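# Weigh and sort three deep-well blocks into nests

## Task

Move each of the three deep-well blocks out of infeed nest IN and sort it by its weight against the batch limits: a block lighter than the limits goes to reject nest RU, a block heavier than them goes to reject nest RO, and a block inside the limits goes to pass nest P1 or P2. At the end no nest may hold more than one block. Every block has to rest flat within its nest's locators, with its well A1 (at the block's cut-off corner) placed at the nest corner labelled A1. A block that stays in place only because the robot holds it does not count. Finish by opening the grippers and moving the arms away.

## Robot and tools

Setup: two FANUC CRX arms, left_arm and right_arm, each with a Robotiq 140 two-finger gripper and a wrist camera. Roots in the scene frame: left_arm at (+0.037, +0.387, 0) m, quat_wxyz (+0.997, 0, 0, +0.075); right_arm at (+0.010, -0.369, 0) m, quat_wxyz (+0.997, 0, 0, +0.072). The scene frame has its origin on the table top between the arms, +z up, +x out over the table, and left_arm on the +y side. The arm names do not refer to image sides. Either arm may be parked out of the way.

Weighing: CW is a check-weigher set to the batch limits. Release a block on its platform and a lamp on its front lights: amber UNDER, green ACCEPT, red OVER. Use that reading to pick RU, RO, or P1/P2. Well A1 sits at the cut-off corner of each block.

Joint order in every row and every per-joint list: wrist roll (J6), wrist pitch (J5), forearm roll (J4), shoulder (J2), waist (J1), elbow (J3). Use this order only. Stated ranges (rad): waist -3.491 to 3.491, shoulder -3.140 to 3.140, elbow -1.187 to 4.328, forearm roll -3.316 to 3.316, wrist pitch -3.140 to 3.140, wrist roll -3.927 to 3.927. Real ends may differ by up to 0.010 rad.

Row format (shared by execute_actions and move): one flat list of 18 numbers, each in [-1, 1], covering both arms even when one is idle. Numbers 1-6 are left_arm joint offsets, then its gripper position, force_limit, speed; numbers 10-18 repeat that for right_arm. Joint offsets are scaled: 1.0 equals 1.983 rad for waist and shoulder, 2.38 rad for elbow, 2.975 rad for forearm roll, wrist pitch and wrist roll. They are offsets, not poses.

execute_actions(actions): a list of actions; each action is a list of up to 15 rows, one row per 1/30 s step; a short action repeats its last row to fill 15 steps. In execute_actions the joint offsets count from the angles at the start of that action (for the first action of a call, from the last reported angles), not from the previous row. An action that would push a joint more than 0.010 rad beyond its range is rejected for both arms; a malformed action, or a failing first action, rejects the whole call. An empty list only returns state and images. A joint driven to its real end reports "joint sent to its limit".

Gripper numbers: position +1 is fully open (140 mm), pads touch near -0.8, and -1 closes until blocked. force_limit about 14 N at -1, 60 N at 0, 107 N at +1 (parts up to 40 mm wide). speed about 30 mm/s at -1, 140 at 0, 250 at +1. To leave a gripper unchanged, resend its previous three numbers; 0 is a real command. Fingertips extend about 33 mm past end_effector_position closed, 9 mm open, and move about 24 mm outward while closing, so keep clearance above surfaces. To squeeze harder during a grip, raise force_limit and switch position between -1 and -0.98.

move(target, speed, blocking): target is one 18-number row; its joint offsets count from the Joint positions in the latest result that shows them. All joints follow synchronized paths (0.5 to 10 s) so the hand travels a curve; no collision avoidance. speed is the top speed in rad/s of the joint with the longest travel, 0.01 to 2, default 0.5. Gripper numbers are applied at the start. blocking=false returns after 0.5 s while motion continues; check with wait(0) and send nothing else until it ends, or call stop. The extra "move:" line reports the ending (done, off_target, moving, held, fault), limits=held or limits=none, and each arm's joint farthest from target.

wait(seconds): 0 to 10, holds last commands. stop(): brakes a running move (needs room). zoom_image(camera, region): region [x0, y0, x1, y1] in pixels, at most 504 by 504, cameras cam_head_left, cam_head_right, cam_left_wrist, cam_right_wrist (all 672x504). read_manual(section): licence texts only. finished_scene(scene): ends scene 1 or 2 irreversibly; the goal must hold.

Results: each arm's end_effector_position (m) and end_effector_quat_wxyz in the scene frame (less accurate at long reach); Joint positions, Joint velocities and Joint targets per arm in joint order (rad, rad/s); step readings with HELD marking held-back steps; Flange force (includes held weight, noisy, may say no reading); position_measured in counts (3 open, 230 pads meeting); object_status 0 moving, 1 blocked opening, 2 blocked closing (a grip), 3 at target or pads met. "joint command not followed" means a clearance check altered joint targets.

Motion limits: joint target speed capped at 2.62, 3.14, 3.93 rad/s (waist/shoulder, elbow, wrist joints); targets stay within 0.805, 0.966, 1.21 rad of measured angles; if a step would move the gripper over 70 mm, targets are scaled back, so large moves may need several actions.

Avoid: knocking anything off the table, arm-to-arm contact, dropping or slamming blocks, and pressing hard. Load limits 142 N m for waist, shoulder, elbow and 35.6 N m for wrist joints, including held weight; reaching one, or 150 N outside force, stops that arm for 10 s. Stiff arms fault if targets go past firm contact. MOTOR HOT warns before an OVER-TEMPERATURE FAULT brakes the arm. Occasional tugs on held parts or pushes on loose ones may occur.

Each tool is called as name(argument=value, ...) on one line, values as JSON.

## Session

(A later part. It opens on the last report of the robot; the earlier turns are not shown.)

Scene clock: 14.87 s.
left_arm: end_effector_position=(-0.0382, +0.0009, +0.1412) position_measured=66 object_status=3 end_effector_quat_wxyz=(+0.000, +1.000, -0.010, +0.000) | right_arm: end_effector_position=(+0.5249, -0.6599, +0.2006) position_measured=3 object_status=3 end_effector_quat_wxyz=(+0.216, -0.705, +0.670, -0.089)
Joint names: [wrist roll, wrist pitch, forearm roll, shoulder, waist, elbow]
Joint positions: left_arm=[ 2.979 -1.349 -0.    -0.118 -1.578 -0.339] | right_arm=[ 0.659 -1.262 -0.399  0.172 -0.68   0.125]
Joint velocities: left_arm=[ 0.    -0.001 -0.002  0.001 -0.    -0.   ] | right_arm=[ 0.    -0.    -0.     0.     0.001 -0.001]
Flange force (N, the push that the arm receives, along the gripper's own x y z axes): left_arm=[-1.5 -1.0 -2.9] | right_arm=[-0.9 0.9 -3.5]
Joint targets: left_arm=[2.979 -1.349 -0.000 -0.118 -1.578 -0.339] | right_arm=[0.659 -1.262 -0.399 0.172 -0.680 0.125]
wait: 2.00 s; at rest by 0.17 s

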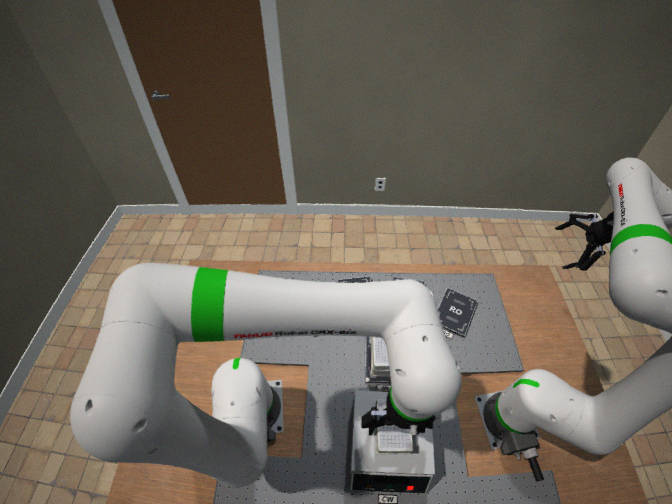

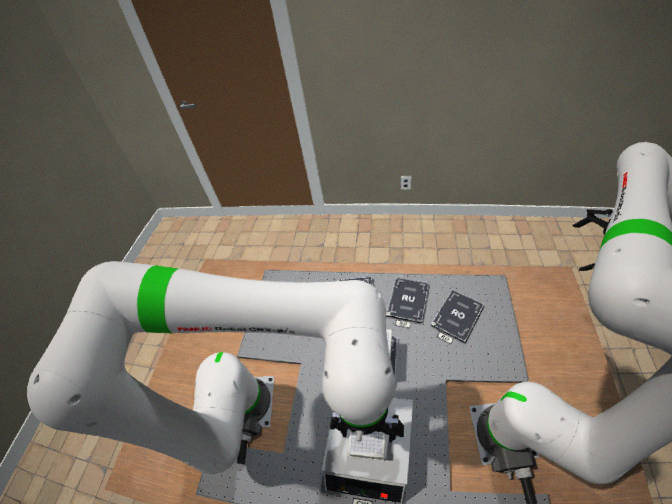

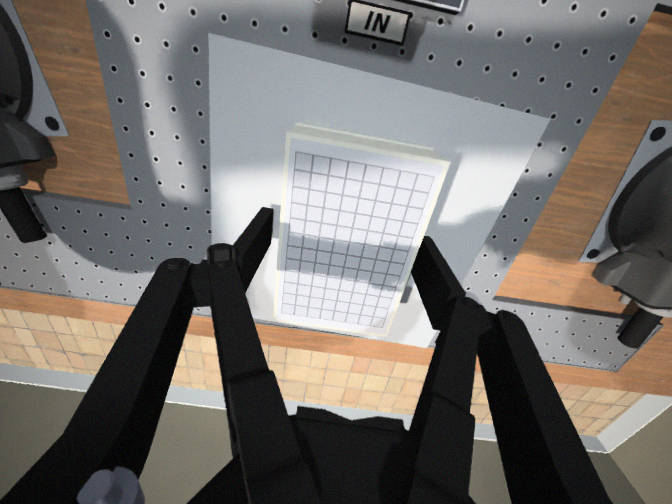

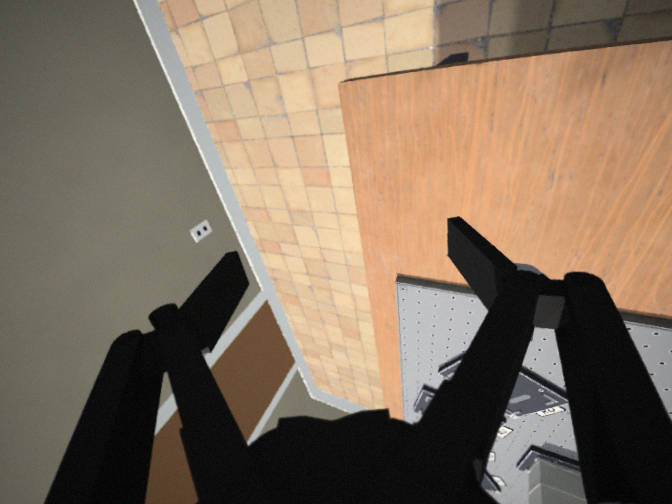

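move(target=[0,0,0,0,0,0,-1,0,-0.5,0,0,0,0,0,0,1,0,0])

move(target=[0,-0.0202,0,0,0,0.0252,-1,0,-0.5,0,0,0,0,0,0,1,0,0], speed=0.15)

move(target=[-0.3398,-0.0568,0,0.4312,0.2538,0.4298,-1,0,-0.5,0,0,0,0,0,0,1,0,0], speed=0.6)

Scene clock: 15.83 s.
left_arm: end_effector_position=(-0.0382, +0.0009, +0.1413) position_measured=106 object_status=2 end_effector_quat_wxyz=(+0.000, +1.000, -0.010, +0.000) | right_arm: end_effector_position=(+0.5249, -0.6599, +0.2006) position_measured=3 object_status=3 end_effector_quat_wxyz=(+0.216, -0.705, +0.670, -0.089)
Joint names: [wrist roll, wrist pitch, forearm roll, shoulder, waist, elbow]
Joint positions: left_arm=[ 2.979 -1.349 -0.    -0.118 -1.578 -0.339] | right_arm=[ 0.659 -1.262 -0.399  0.172 -0.68   0.125]
Joint velocities: left_arm=[ 0. -0.  0. -0.  0. -0.] | right_arm=[ 0.    -0.001 -0.     0.    -0.     0.001]
Flange force (N, the push that the arm receives, along the gripper's own x y z axes): left_arm=[0.4 -4.4 -24.0] | right_arm=[-2.0 -0.3 -2.0]
Joint targets: left_arm=[2.979 -1.349 -0.000 -0.118 -1.578 -0.339] | right_arm=[0.659 -1.262 -0.399 0.172 -0.680 0.125]
move: done; limits=none; left_arm: farthest joint: the waist, 0.000 radians from its target (0.000 radians at the start); right_arm: farthest joint: the waist, 0.000 radians from its target (0.000 radians at the start)

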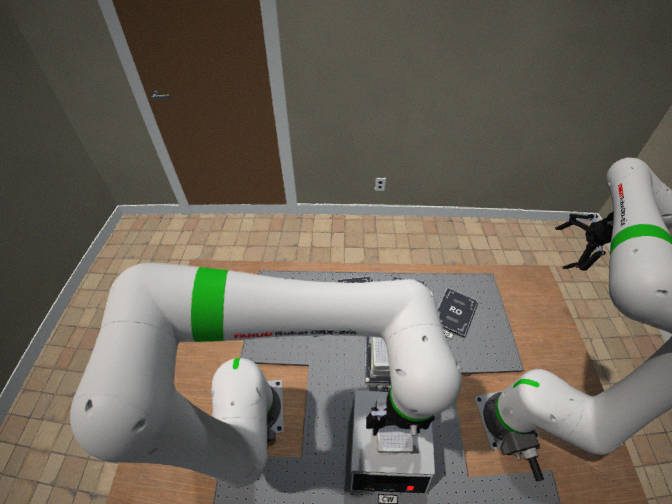

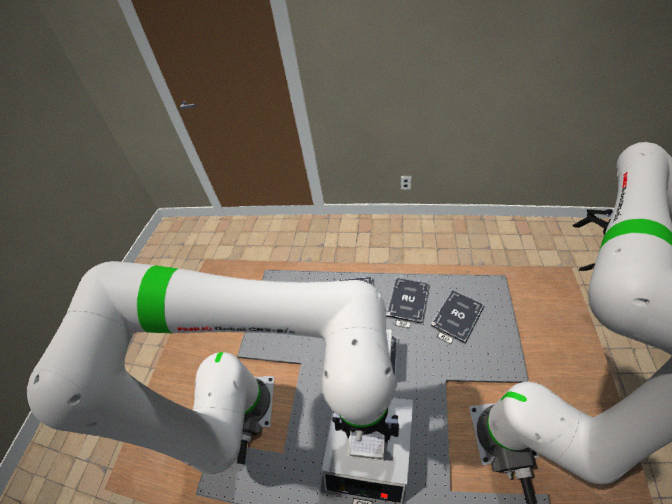

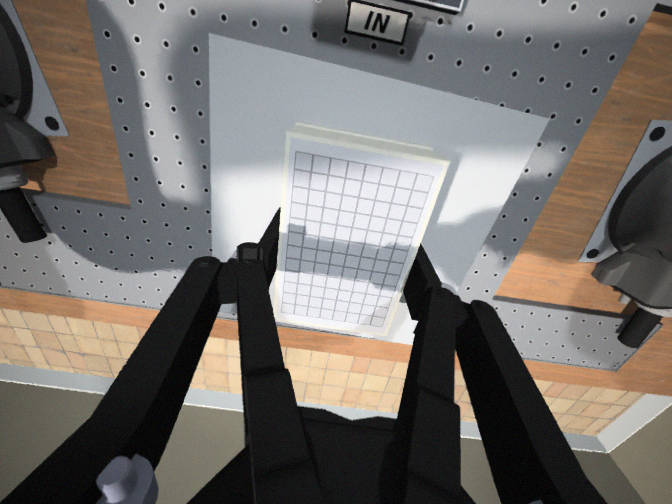

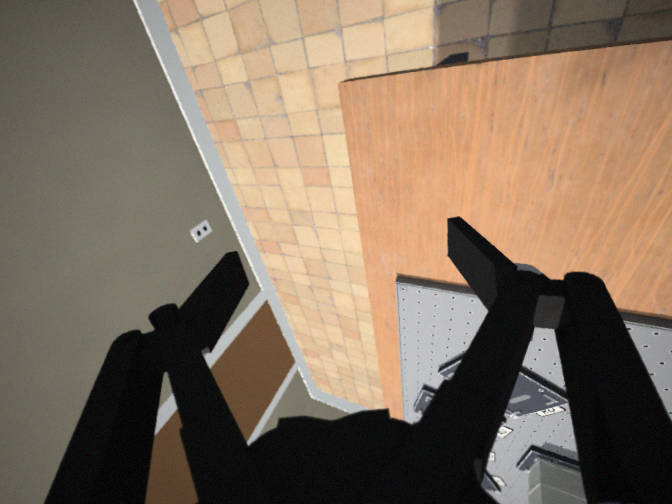

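Scene clock: 16.70 s.
left_arm: end_effector_position=(-0.0375, -0.0039, +0.1666) position_measured=107 object_status=2 end_effector_quat_wxyz=(+0.000, +1.000, -0.010, +0.000) | right_arm: end_effector_position=(+0.5249, -0.6599, +0.2006) position_measured=3 object_status=3 end_effector_quat_wxyz=(+0.216, -0.705, +0.670, -0.089)
Joint names: [wrist roll, wrist pitch, forearm roll, shoulder, waist, elbow]
Joint positions: left_arm=[ 2.979 -1.409 -0.    -0.118 -1.578 -0.279] | right_arm=[ 0.659 -1.262 -0.399  0.172 -0.68   0.125]
Joint velocities: left_arm=[ 0.    -0.002  0.    -0.001 -0.     0.002] | right_arm=[-0.  0. -0. -0.  0. -0.]
Flange force (N, the push that the arm receives, along the gripper's own x y z axes): left_arm=[0.1 -3.7 -0.2] | right_arm=[-0.3 -0.6 -3.7]
Joint targets: left_arm=[2.979 -1.409 -0.000 -0.118 -1.578 -0.279] | right_arm=[0.659 -1.262 -0.399 0.172 -0.680 0.125]
move: done; limits=none; left_arm: farthest joint: the waist, 0.000 radians from its target (0.000 radians at the start); right_arm: farthest joint: the waist, 0.000 radians from its target (0.000 radians at the start)

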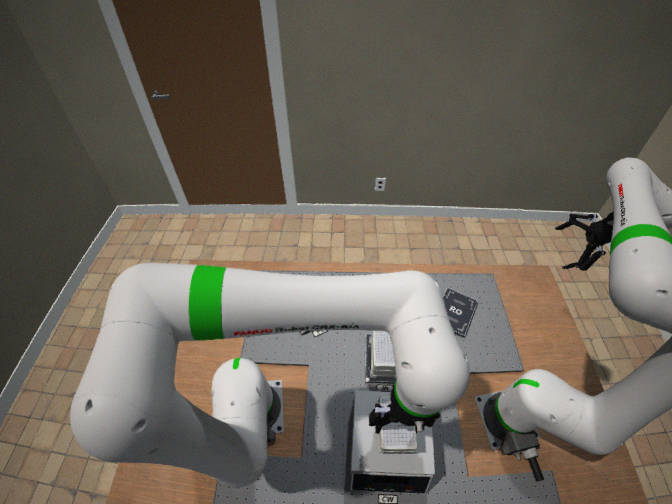

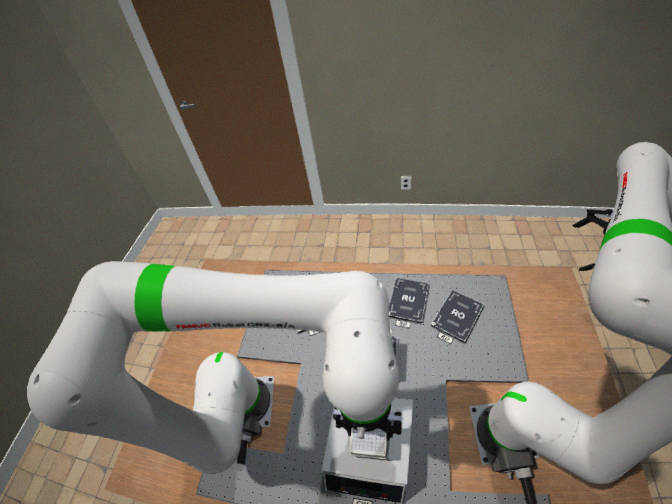

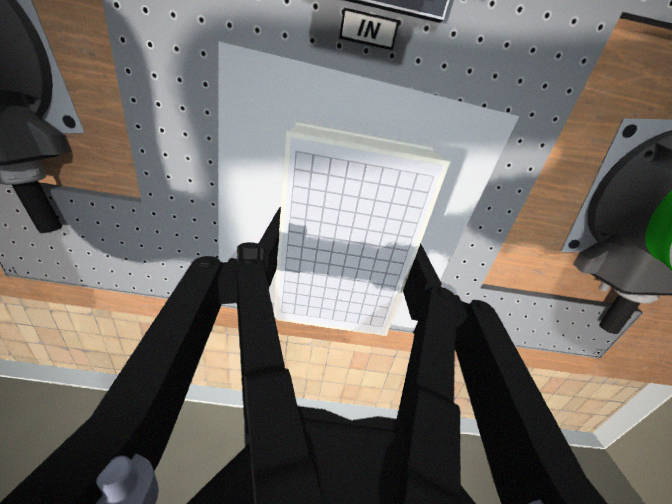

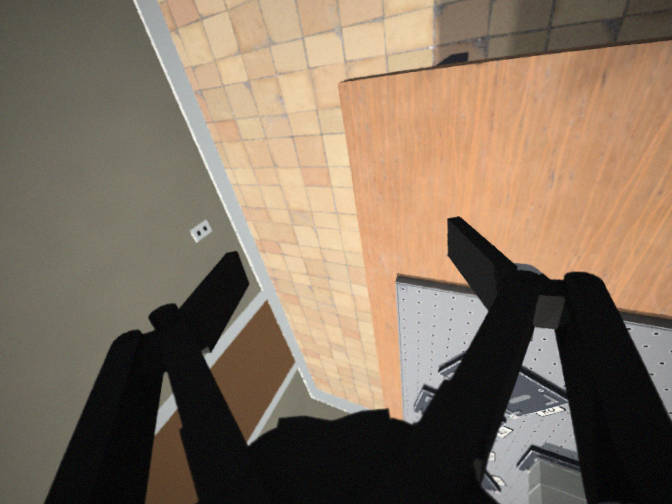

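Scene clock: 19.00 s.
left_arm: end_effector_position=(+0.3585, -0.2542, +0.1349) position_measured=107 object_status=2 end_effector_quat_wxyz=(-0.000, +0.965, -0.261, -0.000) | right_arm: end_effector_position=(+0.5249, -0.6599, +0.2006) position_measured=3 object_status=3 end_effector_quat_wxyz=(+0.216, -0.705, +0.670, -0.089)
Joint names: [wrist roll, wrist pitch, forearm roll, shoulder, waist, elbow]
Joint positions: left_arm=[ 1.968 -1.578 -0.     0.737 -1.075  0.743] | right_arm=[ 0.659 -1.262 -0.399  0.172 -0.68   0.125]
Joint velocities: left_arm=[-0.001  0.    -0.001  0.002  0.001  0.002] | right_arm=[ 0.    -0.    -0.     0.     0.001 -0.   ]
Flange force (N, the push that the arm receives, along the gripper's own x y z axes): left_arm=[-4.9 -2.5 0.3] | right_arm=[-0.8 0.7 -2.6]
Joint targets: left_arm=[1.968 -1.578 -0.000 0.737 -1.075 0.743] | right_arm=[0.659 -1.262 -0.399 0.172 -0.680 0.125]
move: done; limits=none; left_arm: farthest joint: the shoulder, 0.001 radians from its target (0.856 radians at the start); right_arm: farthest joint: the waist, 0.000 radians from its target (0.000 radians at the start)

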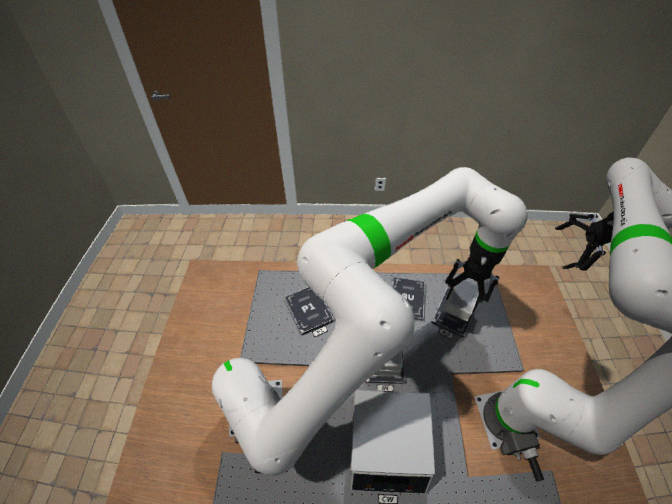

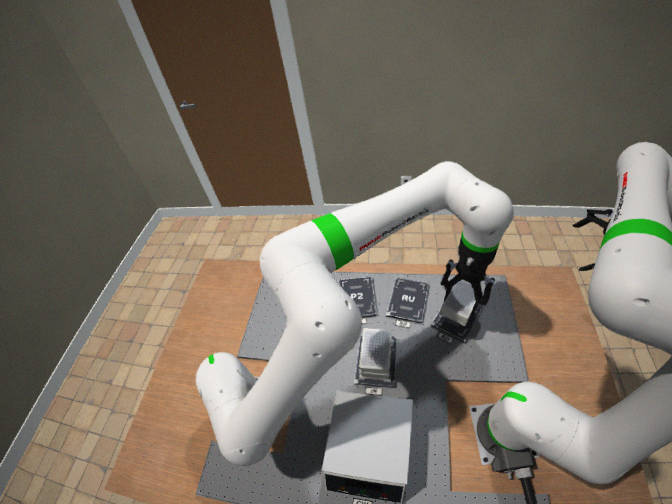

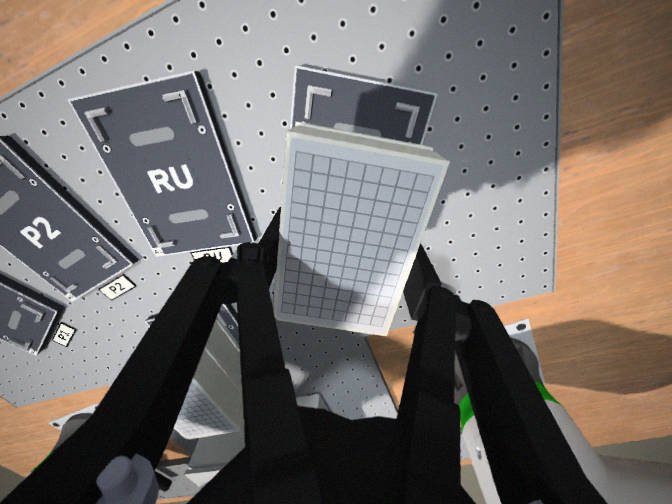

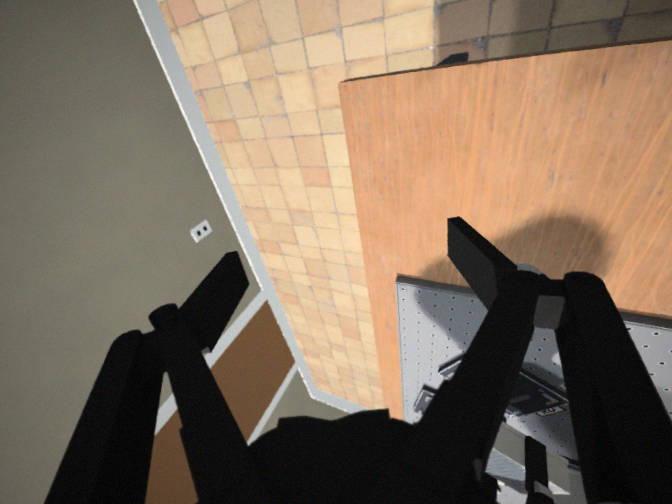

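move(target=[-0.0094,0.0423,0,0.0269,0.0066,-0.0303,-1,0,-0.5,0,0,0,0,0,0,1,0,0], speed=0.12)

zoom_image(camera="cam_left_wrist", region=[250,60,490,240])

Scene clock: 20.67 s.
left_arm: end_effector_position=(+0.3747, -0.2602, +0.0661) position_measured=107 object_status=2 end_effector_quat_wxyz=(-0.000, +0.963, -0.268, +0.000) | right_arm: end_effector_position=(+0.5249, -0.6599, +0.2006) position_measured=3 object_status=3 end_effector_quat_wxyz=(+0.216, -0.705, +0.670, -0.089)
Joint names: [wrist roll, wrist pitch, forearm roll, shoulder, waist, elbow]
Joint positions: left_arm=[ 1.94  -1.452 -0.     0.79  -1.062  0.671] | right_arm=[ 0.659 -1.262 -0.399  0.172 -0.68   0.125]
Joint velocities: left_arm=[-0.001  0.002  0.    -0.001 -0.    -0.   ] | right_arm=[-0.     0.001 -0.001  0.    -0.    -0.   ]
Flange force (N, the push that the arm receives, along the gripper's own x y z axes): left_arm=[0.1 0.7 -3.0] | right_arm=[-1.4 0.7 -2.4]
Joint targets: left_arm=[1.940 -1.452 -0.000 0.790 -1.062 0.671] | right_arm=[0.659 -1.262 -0.399 0.172 -0.680 0.125]
move: done; limits=none; left_arm: farthest joint: the waist, 0.000 radians from its target (0.013 radians at the start); right_arm: farthest joint: the waist, 0.000 radians from its target (0.000 radians at the start)

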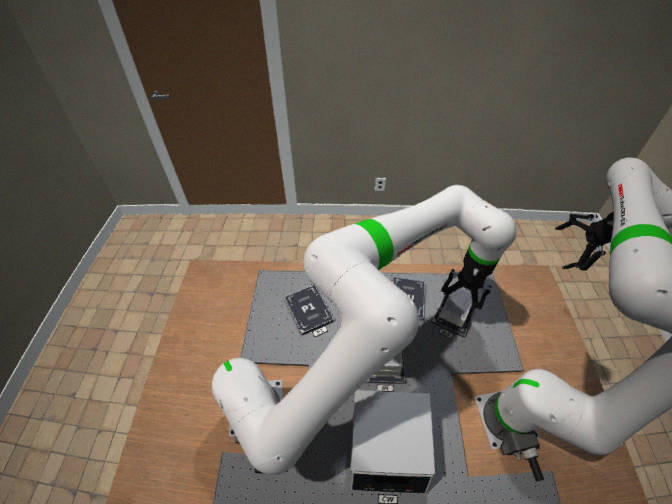

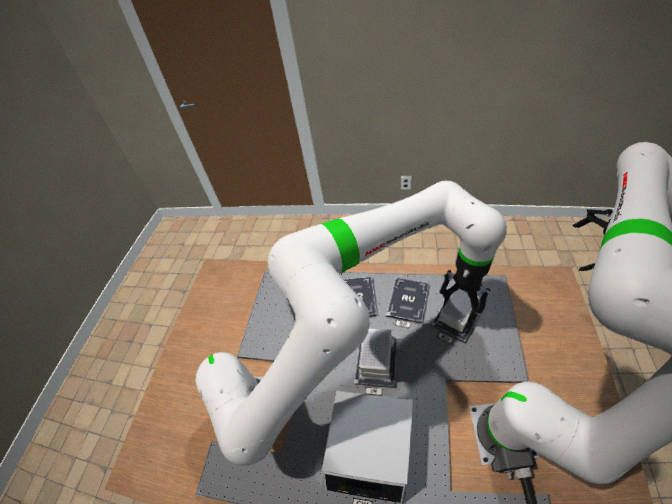

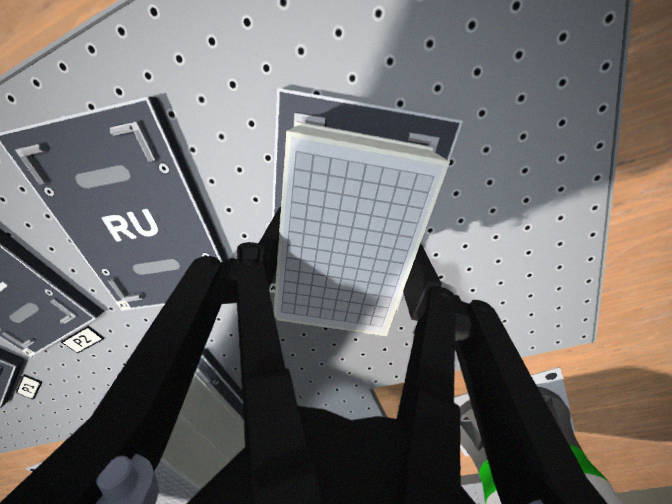

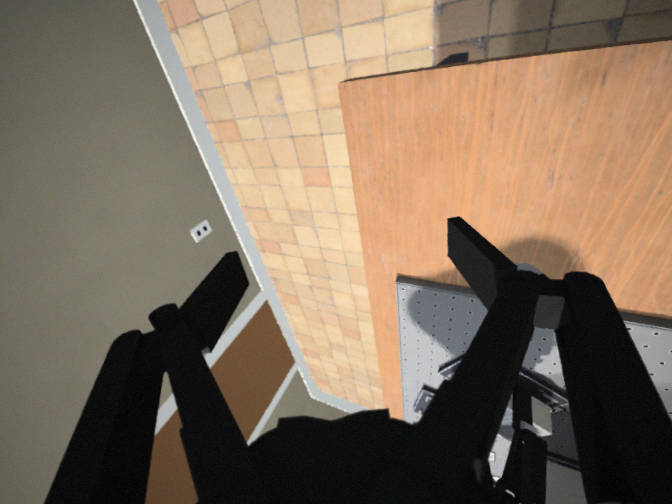

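Region (250, 60, 490, 240) of cam_left_wrist's 672x504 image, scaled by 2.100, with more detail than that image has; it fills the top 378 rows of this view, and the rest is white.

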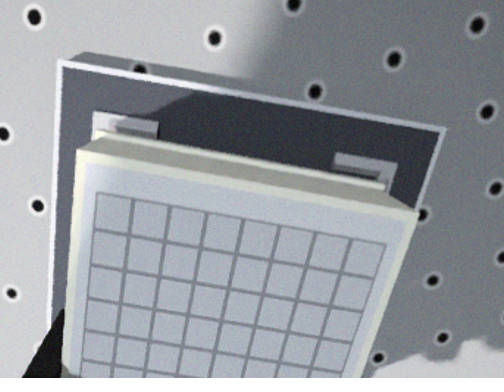

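move(target=[0.0044,0.0006,0,-0.0014,-0.0015,-0.002,-1,0,-0.5,0,0,0,0,0,0,1,0,0], speed=0.05)

move(target=[0,0.0077,0,0.0022,0,-0.0078,-1,0,-0.5,0,0,0,0,0,0,1,0,0], speed=0.03)

Scene clock: 21.73 s.
left_arm: end_effector_position=(+0.3722, -0.2604, +0.0660) position_measured=107 object_status=2 end_effector_quat_wxyz=(-0.000, +0.965, -0.263, +0.000) | right_arm: end_effector_position=(+0.5249, -0.6599, +0.2006) position_measured=3 object_status=3 end_effector_quat_wxyz=(+0.216, -0.705, +0.670, -0.089)
Joint names: [wrist roll, wrist pitch, forearm roll, shoulder, waist, elbow]
Joint positions: left_arm=[ 1.953 -1.45  -0.     0.787 -1.065  0.667] | right_arm=[ 0.659 -1.262 -0.399  0.172 -0.68   0.125]
Joint velocities: left_arm=[ 0.002 -0.001 -0.001 -0.001 -0.001 -0.001] | right_arm=[ 0.    -0.001  0.     0.     0.    -0.   ]
Flange force (N, the push that the arm receives, along the gripper's own x y z axes): left_arm=[-4.0 -2.2 -0.9] | right_arm=[0.3 -0.2 -3.0]
Joint targets: left_arm=[1.953 -1.450 -0.000 0.787 -1.065 0.667] | right_arm=[0.659 -1.262 -0.399 0.172 -0.680 0.125]
move: done; limits=none; left_arm: farthest joint: the waist, 0.000 radians from its target (0.003 radians at the start); right_arm: farthest joint: the waist, 0.000 radians from its target (0.000 radians at the start)

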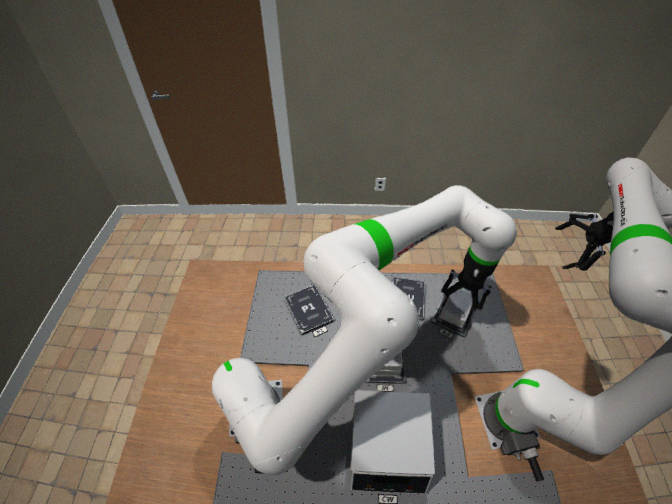

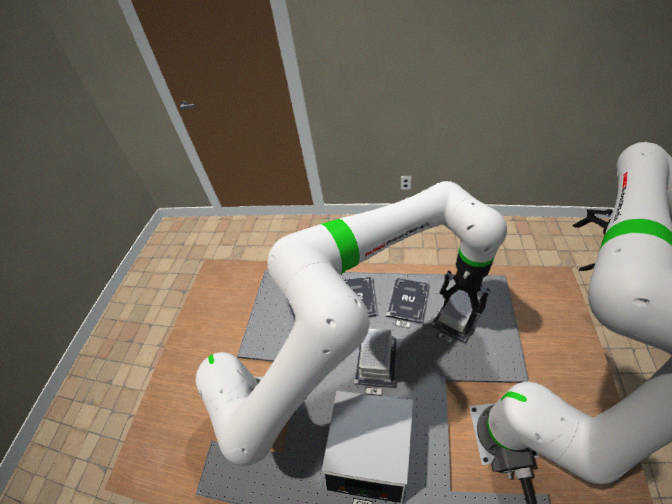

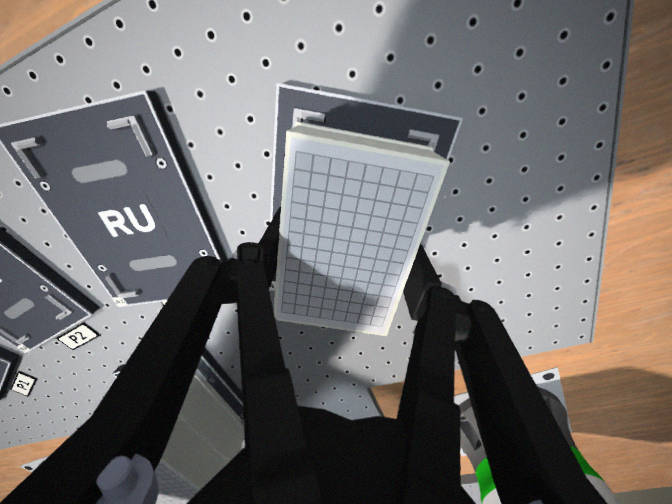

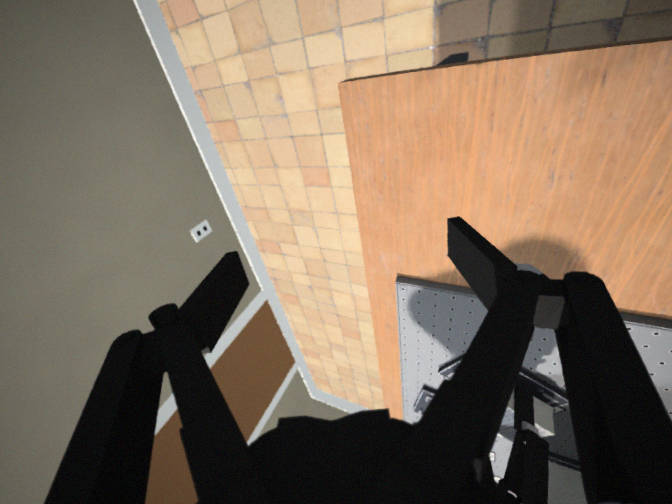

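Scene clock: 22.80 s.
left_arm: end_effector_position=(+0.3722, -0.2605, +0.0552) position_measured=107 object_status=2 end_effector_quat_wxyz=(-0.000, +0.965, -0.263, +0.000) | right_arm: end_effector_position=(+0.5249, -0.6599, +0.2006) position_measured=3 object_status=3 end_effector_quat_wxyz=(+0.216, -0.705, +0.670, -0.089)
Joint names: [wrist roll, wrist pitch, forearm roll, shoulder, waist, elbow]
Joint positions: left_arm=[ 1.953 -1.428 -0.     0.791 -1.065  0.648] | right_arm=[ 0.659 -1.262 -0.399  0.172 -0.68   0.125]
Joint velocities: left_arm=[-0.     0.001 -0.001  0.001 -0.    -0.001] | right_arm=[-0.     0.001 -0.     0.    -0.    -0.   ]
Flange force (N, the push that the arm receives, along the gripper's own x y z axes): left_arm=[2.1 8.7 -21.4] | right_arm=[0.1 -0.7 -2.3]
Joint targets: left_arm=[1.953 -1.428 -0.000 0.792 -1.065 0.648] | right_arm=[0.659 -1.262 -0.399 0.172 -0.680 0.125]
move: done; limits=none; left_arm: farthest joint: the wrist pitch, 0.001 radians from its target (0.023 radians at the start); right_arm: farthest joint: the waist, 0.000 radians from its target (0.000 radians at the start)

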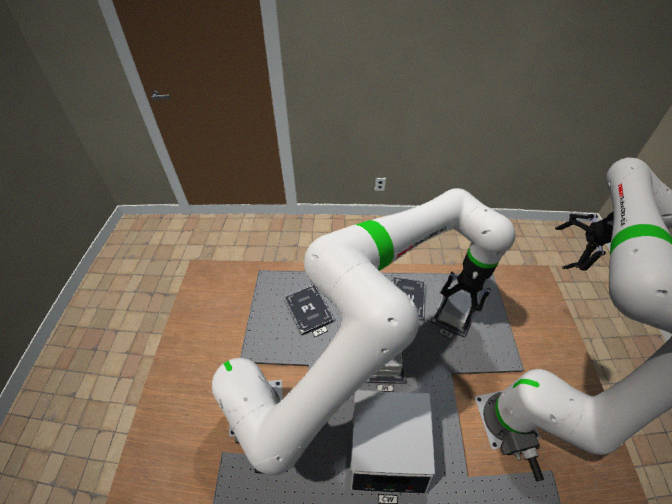

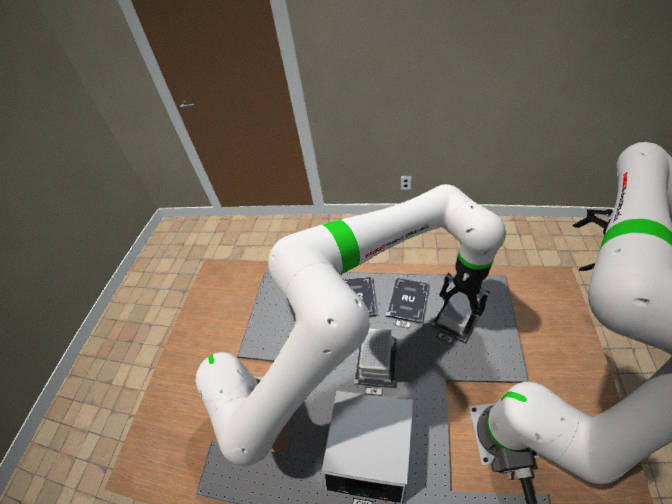

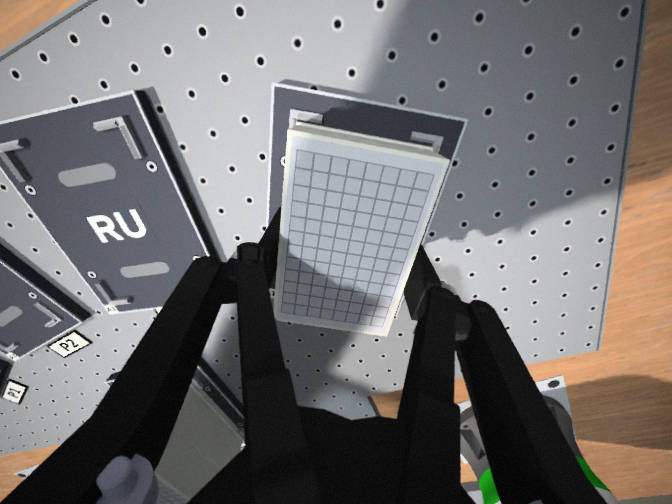

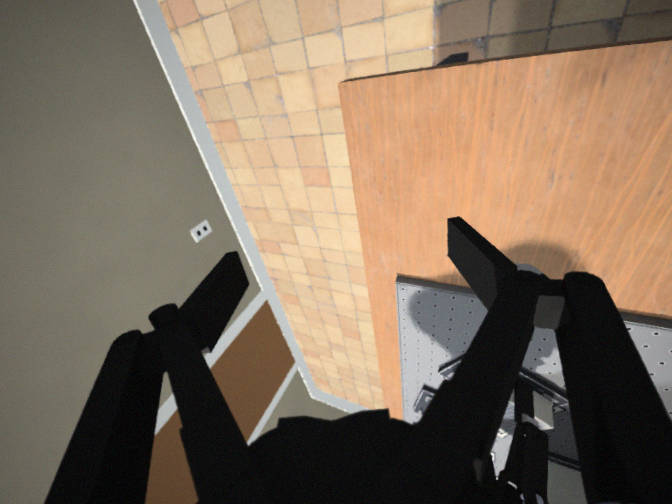

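move(target=[0,0,0,0,0,0,0.6,0,-0.5,0,0,0,0,0,0,1,0,0])

move(target=[0,-0.0504,0,0,0,0.063,0.6,0,-0.5,0,0,0,0,0,0,1,0,0], speed=0.3)

move(target=[0.1482,0.0837,0,-0.4226,0.0267,-0.4567,0.6,0,-0.5,0,0,0,0,0,0,1,0,0], speed=0.7)

Scene clock: 23.67 s.
left_arm: end_effector_position=(+0.3722, -0.2605, +0.0552) position_measured=53 object_status=3 end_effector_quat_wxyz=(-0.000, +0.965, -0.263, +0.000) | right_arm: end_effector_position=(+0.5249, -0.6599, +0.2006) position_measured=3 object_status=3 end_effector_quat_wxyz=(+0.216, -0.705, +0.670, -0.089)
Joint names: [wrist roll, wrist pitch, forearm roll, shoulder, waist, elbow]
Joint positions: left_arm=[ 1.953 -1.427 -0.     0.791 -1.065  0.648] | right_arm=[ 0.659 -1.262 -0.399  0.172 -0.68   0.125]
Joint velocities: left_arm=[-0.    -0.     0.001 -0.002  0.    -0.   ] | right_arm=[-0. -0.  0.  0.  0. -0.]
Flange force (N, the push that the arm receives, along the gripper's own x y z axes): left_arm=[-1.6 -0.1 -3.6] | right_arm=[-2.2 0.4 -2.8]
Joint targets: left_arm=[1.953 -1.428 -0.000 0.791 -1.065 0.648] | right_arm=[0.659 -1.262 -0.399 0.172 -0.680 0.125]
move: done; limits=none; left_arm: farthest joint: the wrist pitch, 0.001 radians from its target (0.000 radians at the start); right_arm: farthest joint: the waist, 0.000 radians from its target (0.000 radians at the start)

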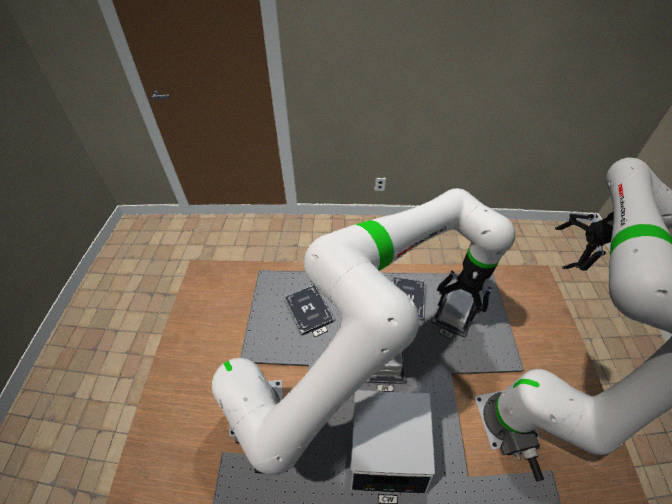

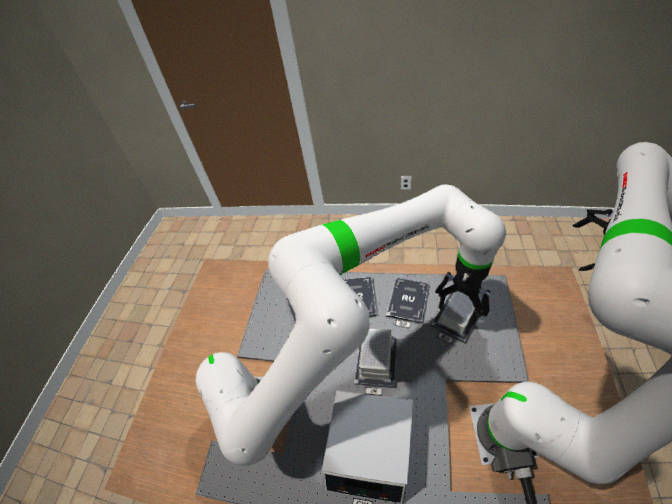

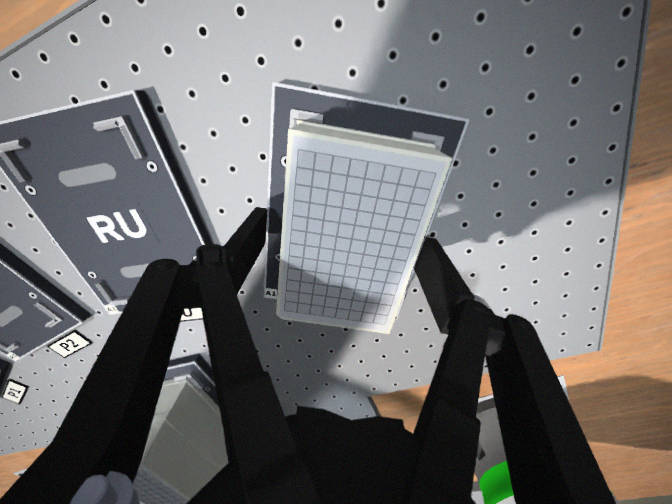

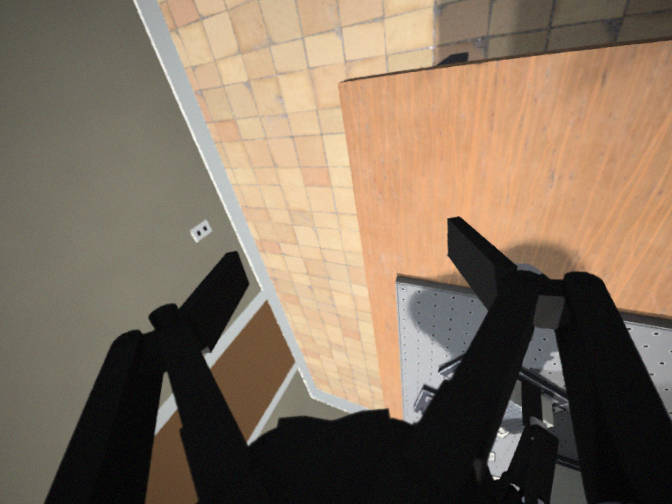

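Scene clock: 24.67 s.
left_arm: end_effector_position=(+0.3749, -0.2640, +0.1195) position_measured=53 object_status=3 end_effector_quat_wxyz=(-0.000, +0.965, -0.263, +0.000) | right_arm: end_effector_position=(+0.5249, -0.6599, +0.2006) position_measured=3 object_status=3 end_effector_quat_wxyz=(+0.216, -0.705, +0.670, -0.089)
Joint names: [wrist roll, wrist pitch, forearm roll, shoulder, waist, elbow]
Joint positions: left_arm=[ 1.953 -1.577 -0.     0.791 -1.065  0.798] | right_arm=[ 0.659 -1.262 -0.399  0.172 -0.68   0.125]
Joint velocities: left_arm=[-0.    -0.001 -0.    -0.001 -0.     0.001] | right_arm=[ 0.     0.001  0.001  0.    -0.     0.   ]
Flange force (N, the push that the arm receives, along the gripper's own x y z axes): left_arm=[-6.9 -3.0 -0.8] | right_arm=[-0.5 -0.2 -2.7]
Joint targets: left_arm=[1.953 -1.577 -0.000 0.791 -1.065 0.798] | right_arm=[0.659 -1.262 -0.399 0.172 -0.680 0.125]
move: done; limits=none; left_arm: farthest joint: the waist, 0.000 radians from its target (0.000 radians at the start); right_arm: farthest joint: the waist, 0.000 radians from its target (0.000 radians at the start)

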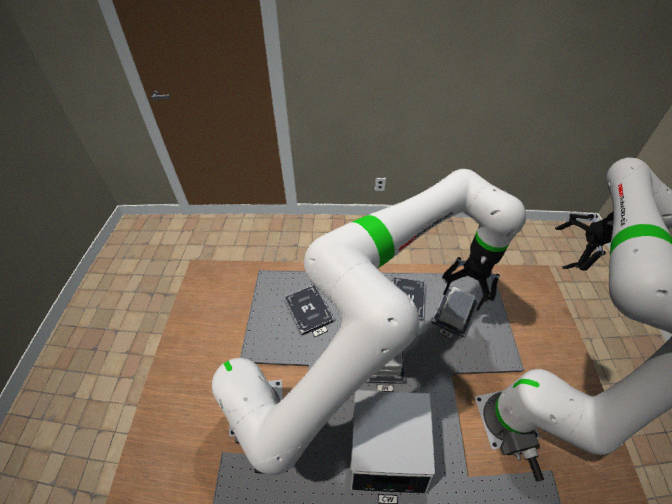

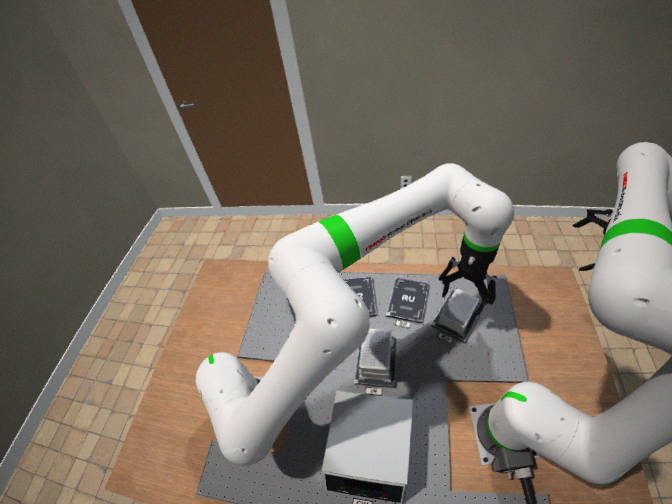

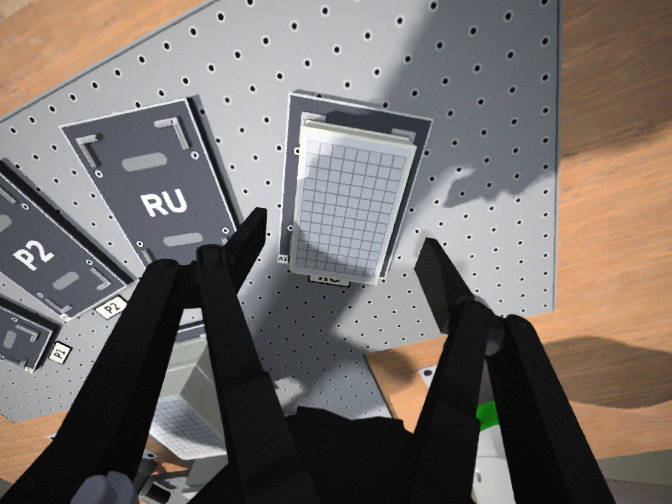

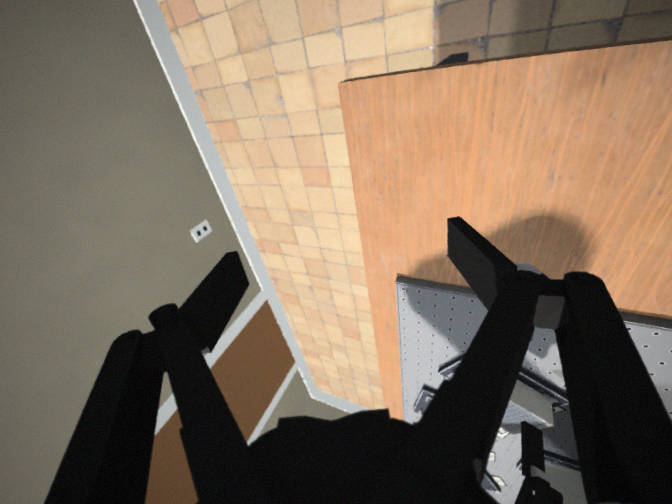

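Scene clock: 26.83 s.
left_arm: end_effector_position=(+0.1984, +0.0001, +0.1349) position_measured=53 object_status=3 end_effector_quat_wxyz=(+0.000, +1.000, -0.019, +0.000) | right_arm: end_effector_position=(+0.5249, -0.6599, +0.2006) position_measured=3 object_status=3 end_effector_quat_wxyz=(+0.216, -0.705, +0.670, -0.089)
Joint names: [wrist roll, wrist pitch, forearm roll, shoulder, waist, elbow]
Joint positions: left_arm=[ 2.394 -1.328 -0.    -0.047 -1.012 -0.289] | right_arm=[ 0.659 -1.262 -0.399  0.172 -0.68   0.125]
Joint velocities: left_arm=[ 0.     0.    -0.    -0.002  0.    -0.002] | right_arm=[ 0.    -0.001  0.001  0.     0.     0.001]
Flange force (N, the push that the arm receives, along the gripper's own x y z axes): left_arm=[-1.2 -1.8 -2.3] | right_arm=[-3.3 1.7 -2.1]
Joint targets: left_arm=[2.394 -1.328 -0.000 -0.047 -1.012 -0.289] | right_arm=[0.659 -1.262 -0.399 0.172 -0.680 0.125]
move: done; limits=none; left_arm: farthest joint: the waist, 0.000 radians from its target (0.053 radians at the start); right_arm: farthest joint: the waist, 0.000 radians from its target (0.000 radians at the start)

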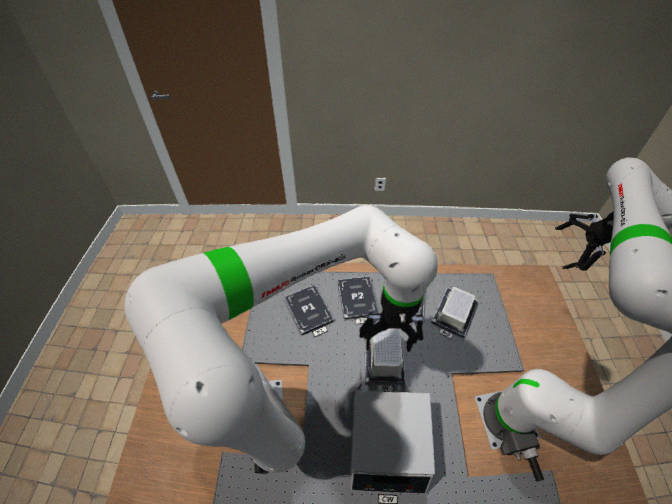

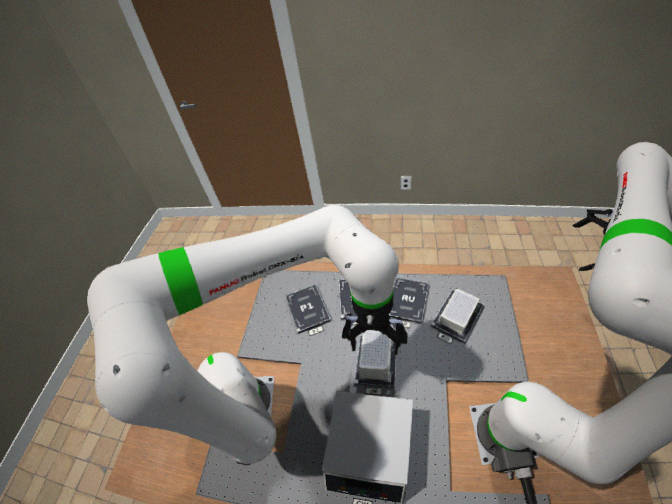

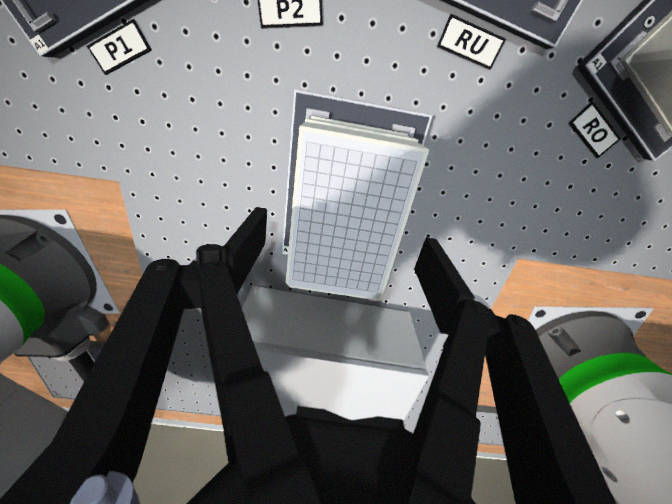

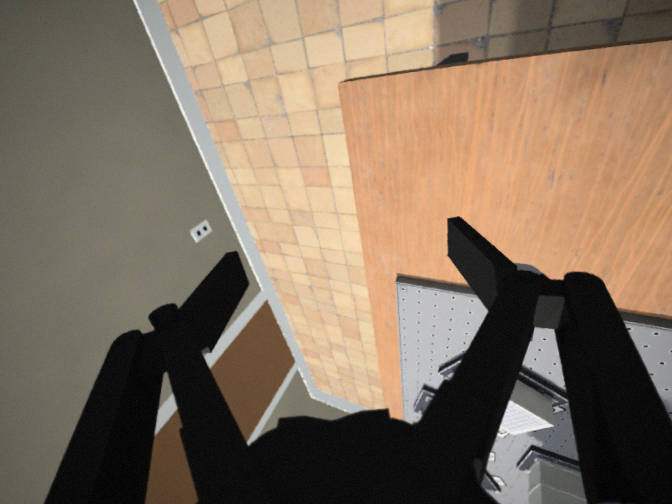

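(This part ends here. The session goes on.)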